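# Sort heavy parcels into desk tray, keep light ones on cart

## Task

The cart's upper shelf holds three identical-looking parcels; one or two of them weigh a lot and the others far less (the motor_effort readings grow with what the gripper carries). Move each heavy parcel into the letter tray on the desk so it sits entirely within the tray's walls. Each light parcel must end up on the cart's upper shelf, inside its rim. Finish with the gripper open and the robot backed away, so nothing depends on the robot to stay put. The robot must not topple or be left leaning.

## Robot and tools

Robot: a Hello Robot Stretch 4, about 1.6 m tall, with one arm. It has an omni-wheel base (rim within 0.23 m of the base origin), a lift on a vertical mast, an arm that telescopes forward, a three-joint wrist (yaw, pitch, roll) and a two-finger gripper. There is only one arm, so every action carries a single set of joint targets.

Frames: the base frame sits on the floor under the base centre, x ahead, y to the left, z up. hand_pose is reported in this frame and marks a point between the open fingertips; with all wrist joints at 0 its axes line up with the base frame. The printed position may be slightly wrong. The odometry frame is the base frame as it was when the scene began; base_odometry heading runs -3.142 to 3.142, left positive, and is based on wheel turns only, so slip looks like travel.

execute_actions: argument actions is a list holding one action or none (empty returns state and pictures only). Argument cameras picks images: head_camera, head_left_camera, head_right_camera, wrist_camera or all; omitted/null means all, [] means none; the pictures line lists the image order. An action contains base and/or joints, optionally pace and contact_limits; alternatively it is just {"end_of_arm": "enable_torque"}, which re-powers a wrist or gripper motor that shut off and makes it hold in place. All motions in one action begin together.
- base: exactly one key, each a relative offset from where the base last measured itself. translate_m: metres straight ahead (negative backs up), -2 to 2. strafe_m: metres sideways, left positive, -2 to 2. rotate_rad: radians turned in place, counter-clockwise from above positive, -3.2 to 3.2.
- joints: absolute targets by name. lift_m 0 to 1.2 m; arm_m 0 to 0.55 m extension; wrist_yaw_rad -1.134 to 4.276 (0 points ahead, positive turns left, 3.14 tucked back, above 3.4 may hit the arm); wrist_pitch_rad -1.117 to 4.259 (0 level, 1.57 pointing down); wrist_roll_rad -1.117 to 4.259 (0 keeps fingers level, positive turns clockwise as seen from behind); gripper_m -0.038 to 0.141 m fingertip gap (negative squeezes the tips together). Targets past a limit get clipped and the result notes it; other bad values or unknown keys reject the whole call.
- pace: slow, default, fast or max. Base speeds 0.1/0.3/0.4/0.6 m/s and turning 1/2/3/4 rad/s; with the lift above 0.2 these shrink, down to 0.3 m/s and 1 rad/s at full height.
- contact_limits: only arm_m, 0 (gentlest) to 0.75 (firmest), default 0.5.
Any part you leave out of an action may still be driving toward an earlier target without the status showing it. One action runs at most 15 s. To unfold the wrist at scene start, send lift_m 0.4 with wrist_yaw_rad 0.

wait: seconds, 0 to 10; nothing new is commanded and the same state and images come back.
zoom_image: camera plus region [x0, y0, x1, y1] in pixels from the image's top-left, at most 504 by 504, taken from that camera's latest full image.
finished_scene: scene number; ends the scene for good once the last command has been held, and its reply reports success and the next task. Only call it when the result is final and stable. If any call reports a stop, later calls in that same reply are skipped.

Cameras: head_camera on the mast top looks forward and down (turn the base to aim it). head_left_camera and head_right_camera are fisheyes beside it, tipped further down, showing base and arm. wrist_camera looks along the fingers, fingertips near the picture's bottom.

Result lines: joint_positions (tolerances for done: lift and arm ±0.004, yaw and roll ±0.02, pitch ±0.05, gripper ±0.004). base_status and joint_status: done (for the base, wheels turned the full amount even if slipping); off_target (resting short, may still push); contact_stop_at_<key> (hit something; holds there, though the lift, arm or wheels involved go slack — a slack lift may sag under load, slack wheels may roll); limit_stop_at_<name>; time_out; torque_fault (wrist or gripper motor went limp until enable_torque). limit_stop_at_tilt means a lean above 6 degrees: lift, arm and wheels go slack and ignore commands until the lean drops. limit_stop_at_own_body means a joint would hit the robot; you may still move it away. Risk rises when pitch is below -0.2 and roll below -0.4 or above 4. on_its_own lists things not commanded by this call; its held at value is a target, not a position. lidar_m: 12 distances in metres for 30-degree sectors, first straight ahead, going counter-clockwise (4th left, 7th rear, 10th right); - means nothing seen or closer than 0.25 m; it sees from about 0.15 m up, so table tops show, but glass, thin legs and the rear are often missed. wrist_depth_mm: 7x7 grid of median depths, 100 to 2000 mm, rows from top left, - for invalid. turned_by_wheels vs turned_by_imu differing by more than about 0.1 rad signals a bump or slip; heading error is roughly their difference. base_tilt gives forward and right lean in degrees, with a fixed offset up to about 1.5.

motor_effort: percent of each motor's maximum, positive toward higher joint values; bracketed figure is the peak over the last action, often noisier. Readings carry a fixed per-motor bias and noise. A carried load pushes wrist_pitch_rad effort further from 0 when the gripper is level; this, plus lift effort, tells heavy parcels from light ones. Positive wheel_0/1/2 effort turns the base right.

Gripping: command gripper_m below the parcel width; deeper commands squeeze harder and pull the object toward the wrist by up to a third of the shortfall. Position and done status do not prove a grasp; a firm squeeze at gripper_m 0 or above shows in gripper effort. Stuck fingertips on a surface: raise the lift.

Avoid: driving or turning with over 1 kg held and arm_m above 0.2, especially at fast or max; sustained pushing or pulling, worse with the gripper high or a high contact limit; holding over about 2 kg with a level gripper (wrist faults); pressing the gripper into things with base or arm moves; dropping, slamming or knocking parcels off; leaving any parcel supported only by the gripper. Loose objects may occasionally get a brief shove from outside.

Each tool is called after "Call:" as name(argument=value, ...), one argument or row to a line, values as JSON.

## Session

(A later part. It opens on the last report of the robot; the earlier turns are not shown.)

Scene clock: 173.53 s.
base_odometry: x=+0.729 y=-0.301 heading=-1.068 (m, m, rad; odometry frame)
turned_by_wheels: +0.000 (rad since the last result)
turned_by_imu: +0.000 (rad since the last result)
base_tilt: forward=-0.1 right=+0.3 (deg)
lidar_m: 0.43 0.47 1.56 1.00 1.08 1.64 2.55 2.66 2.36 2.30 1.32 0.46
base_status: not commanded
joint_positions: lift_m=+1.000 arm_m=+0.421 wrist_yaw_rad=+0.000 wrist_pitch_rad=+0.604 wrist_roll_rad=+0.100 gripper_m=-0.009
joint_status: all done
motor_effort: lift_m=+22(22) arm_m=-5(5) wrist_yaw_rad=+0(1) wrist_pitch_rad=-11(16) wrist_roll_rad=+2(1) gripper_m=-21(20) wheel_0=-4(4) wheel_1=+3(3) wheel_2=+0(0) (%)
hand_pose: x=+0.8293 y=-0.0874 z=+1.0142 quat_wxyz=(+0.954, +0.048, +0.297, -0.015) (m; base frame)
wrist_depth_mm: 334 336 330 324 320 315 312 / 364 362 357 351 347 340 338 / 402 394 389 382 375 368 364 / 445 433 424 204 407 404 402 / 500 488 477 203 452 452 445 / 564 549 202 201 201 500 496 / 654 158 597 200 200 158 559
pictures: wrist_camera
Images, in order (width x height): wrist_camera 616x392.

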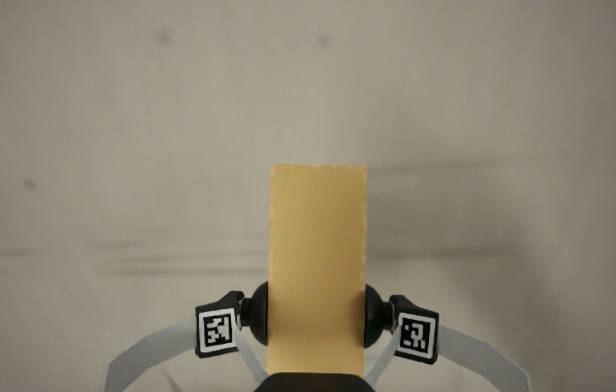

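Light. Put it down slightly further from the back.

Call:
execute_actions(
  actions=[
    {"joints":{"wrist_pitch_rad":1.57,"arm_m":0.49}},
  ],
  cameras=[],
)

Call:
execute_actions(
  actions=[
    {"joints":{"lift_m":0.824}},
  ],
  cameras=[],
)

Call:
execute_actions(
  actions=[
    {"joints":{"gripper_m":0.07}},
  ],
  cameras=[],
)

Call:
execute_actions(
  actions=[
    {"joints":{"lift_m":1.0}},
  ],
  cameras=["wrist_camera"],
)

Call:
finished_scene(
  scene=1,
)

Scene clock: 177.67 s.
base_odometry: x=+0.729 y=-0.301 heading=-1.068 (m, m, rad; odometry frame)
turned_by_wheels: +0.000 (rad since the last result)
turned_by_imu: +0.001 (rad since the last result)
base_tilt: forward=-0.1 right=+0.3 (deg)
lidar_m: 0.43 0.45 1.58 1.01 1.10 1.63 2.56 2.63 2.36 2.31 1.33 0.44
base_status: not commanded
joint_positions: lift_m=+1.000 arm_m=+0.489 wrist_yaw_rad=+0.000 wrist_pitch_rad=+1.570 wrist_roll_rad=+0.100 gripper_m=-0.009
joint_status: all done
motor_effort: lift_m=+22(22) arm_m=+5(4) wrist_yaw_rad=+1(0) wrist_pitch_rad=-1(7) wrist_roll_rad=+2(2) gripper_m=-22(19) wheel_0=-4(4) wheel_1=+3(3) wheel_2=+0(0) (%)
hand_pose: x=+0.6602 y=-0.0874 z=+0.8895 quat_wxyz=(+0.707, +0.035, +0.706, -0.035) (m; base frame)
wrist_depth_mm: 634 654 640 647 634 661 654 / 917 931 931 946 946 931 904 / 1118 1182 1138 1118 1118 1118 1098 / 459 455 459 203 452 1098 1098 / 452 452 452 203 449 1098 1098 / 424 452 202 202 200 1098 1098 / 421 159 445 200 200 158 1098
pictures: none
No camera images: the call's "cameras" was empty. Leave "cameras" out to get every camera's image.

Scene clock: 179.47 s.
base_odometry: x=+0.729 y=-0.301 heading=-1.068 (m, m, rad; odometry frame)
turned_by_wheels: +0.000 (rad since the last result)
turned_by_imu: +0.000 (rad since the last result)
base_tilt: forward=-0.2 right=+0.3 (deg)
lidar_m: 0.44 0.47 1.55 0.99 1.08 1.61 2.53 2.64 2.34 2.29 1.35 0.45
base_status: not commanded
joint_positions: lift_m=+0.824 arm_m=+0.489 wrist_yaw_rad=+0.000 wrist_pitch_rad=+1.570 wrist_roll_rad=+0.100 gripper_m=-0.009
joint_status: all done
motor_effort: lift_m=+18(21) arm_m=+5(5) wrist_yaw_rad=+1(2) wrist_pitch_rad=-1(2) wrist_roll_rad=+1(2) gripper_m=-20(21) wheel_0=-4(4) wheel_1=+3(3) wheel_2=+0(0) (%)
hand_pose: x=+0.6602 y=-0.0874 z=+0.7139 quat_wxyz=(+0.707, +0.035, +0.706, -0.035) (m; base frame)
wrist_depth_mm: 654 647 647 654 640 634 621 / 820 854 809 809 798 204 878 / 278 277 274 274 272 931 931 / 278 277 276 203 272 946 960 / 277 276 274 202 271 917 931 / 274 273 200 201 200 931 931 / 274 158 271 200 200 157 904
pictures: none
No camera images: the call's "cameras" was empty. Leave "cameras" out to get every camera's image.

Scene clock: 181.03 s.
base_odometry: x=+0.729 y=-0.301 heading=-1.068 (m, m, rad; odometry frame)
turned_by_wheels: +0.000 (rad since the last result)
turned_by_imu: +0.000 (rad since the last result)
base_tilt: forward=-0.2 right=+0.2 (deg)
lidar_m: 0.42 0.46 1.60 1.00 1.09 1.64 2.54 2.62 2.33 2.29 1.36 0.47
base_status: not commanded
joint_positions: lift_m=+0.824 arm_m=+0.489 wrist_yaw_rad=+0.000 wrist_pitch_rad=+1.570 wrist_roll_rad=+0.100 gripper_m=+0.070
joint_status: all done
motor_effort: lift_m=+18(18) arm_m=+5(5) wrist_yaw_rad=+0(0) wrist_pitch_rad=-2(2) wrist_roll_rad=+2(2) gripper_m=+1(19) wheel_0=-4(4) wheel_1=+3(3) wheel_2=+0(0) (%)
hand_pose: x=+0.6602 y=-0.0874 z=+0.7139 quat_wxyz=(+0.707, +0.035, +0.706, -0.035) (m; base frame)
wrist_depth_mm: 634 654 640 634 647 627 621 / 842 866 809 798 798 204 866 / 279 277 277 276 273 931 946 / 279 277 277 221 272 904 931 / 277 274 273 220 271 931 931 / 276 274 213 219 214 946 917 / 274 273 272 187 268 917 931
pictures: none
No camera images: the call's "cameras" was empty. Leave "cameras" out to get every camera's image.

Scene clock: 182.83 s.
base_odometry: x=+0.729 y=-0.301 heading=-1.068 (m, m, rad; odometry frame)
turned_by_wheels: +0.000 (rad since the last result)
turned_by_imu: +0.000 (rad since the last result)
base_tilt: forward=-0.1 right=+0.4 (deg)
lidar_m: 0.43 0.47 1.59 1.01 1.08 1.62 2.55 2.65 2.35 2.27 1.35 0.44
base_status: not commanded
joint_positions: lift_m=+1.000 arm_m=+0.489 wrist_yaw_rad=+0.000 wrist_pitch_rad=+1.570 wrist_roll_rad=+0.100 gripper_m=+0.070
joint_status: all done
motor_effort: lift_m=+22(24) arm_m=+5(5) wrist_yaw_rad=+0(0) wrist_pitch_rad=-3(1) wrist_roll_rad=+2(2) gripper_m=-2(1) wheel_0=-4(4) wheel_1=+3(3) wheel_2=+0(0) (%)
hand_pose: x=+0.6602 y=-0.0874 z=+0.8896 quat_wxyz=(+0.707, +0.035, +0.706, -0.035) (m; base frame)
wrist_depth_mm: 647 661 640 640 647 661 668 / 904 931 960 960 960 931 917 / 1182 1138 1118 1118 1138 1138 1098 / 459 452 455 449 445 1118 1118 / 455 459 449 397 449 1078 1118 / 424 449 212 445 215 1098 1118 / 421 427 449 298 427 1098 1098
pictures: wrist_camera
Images, in order (width x height): wrist_camera 616x392.

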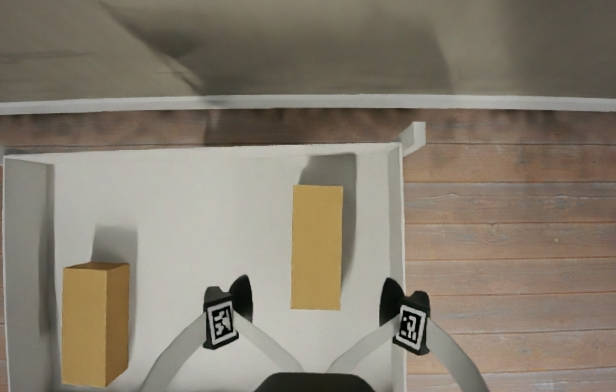

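The scene is finished: the task was done.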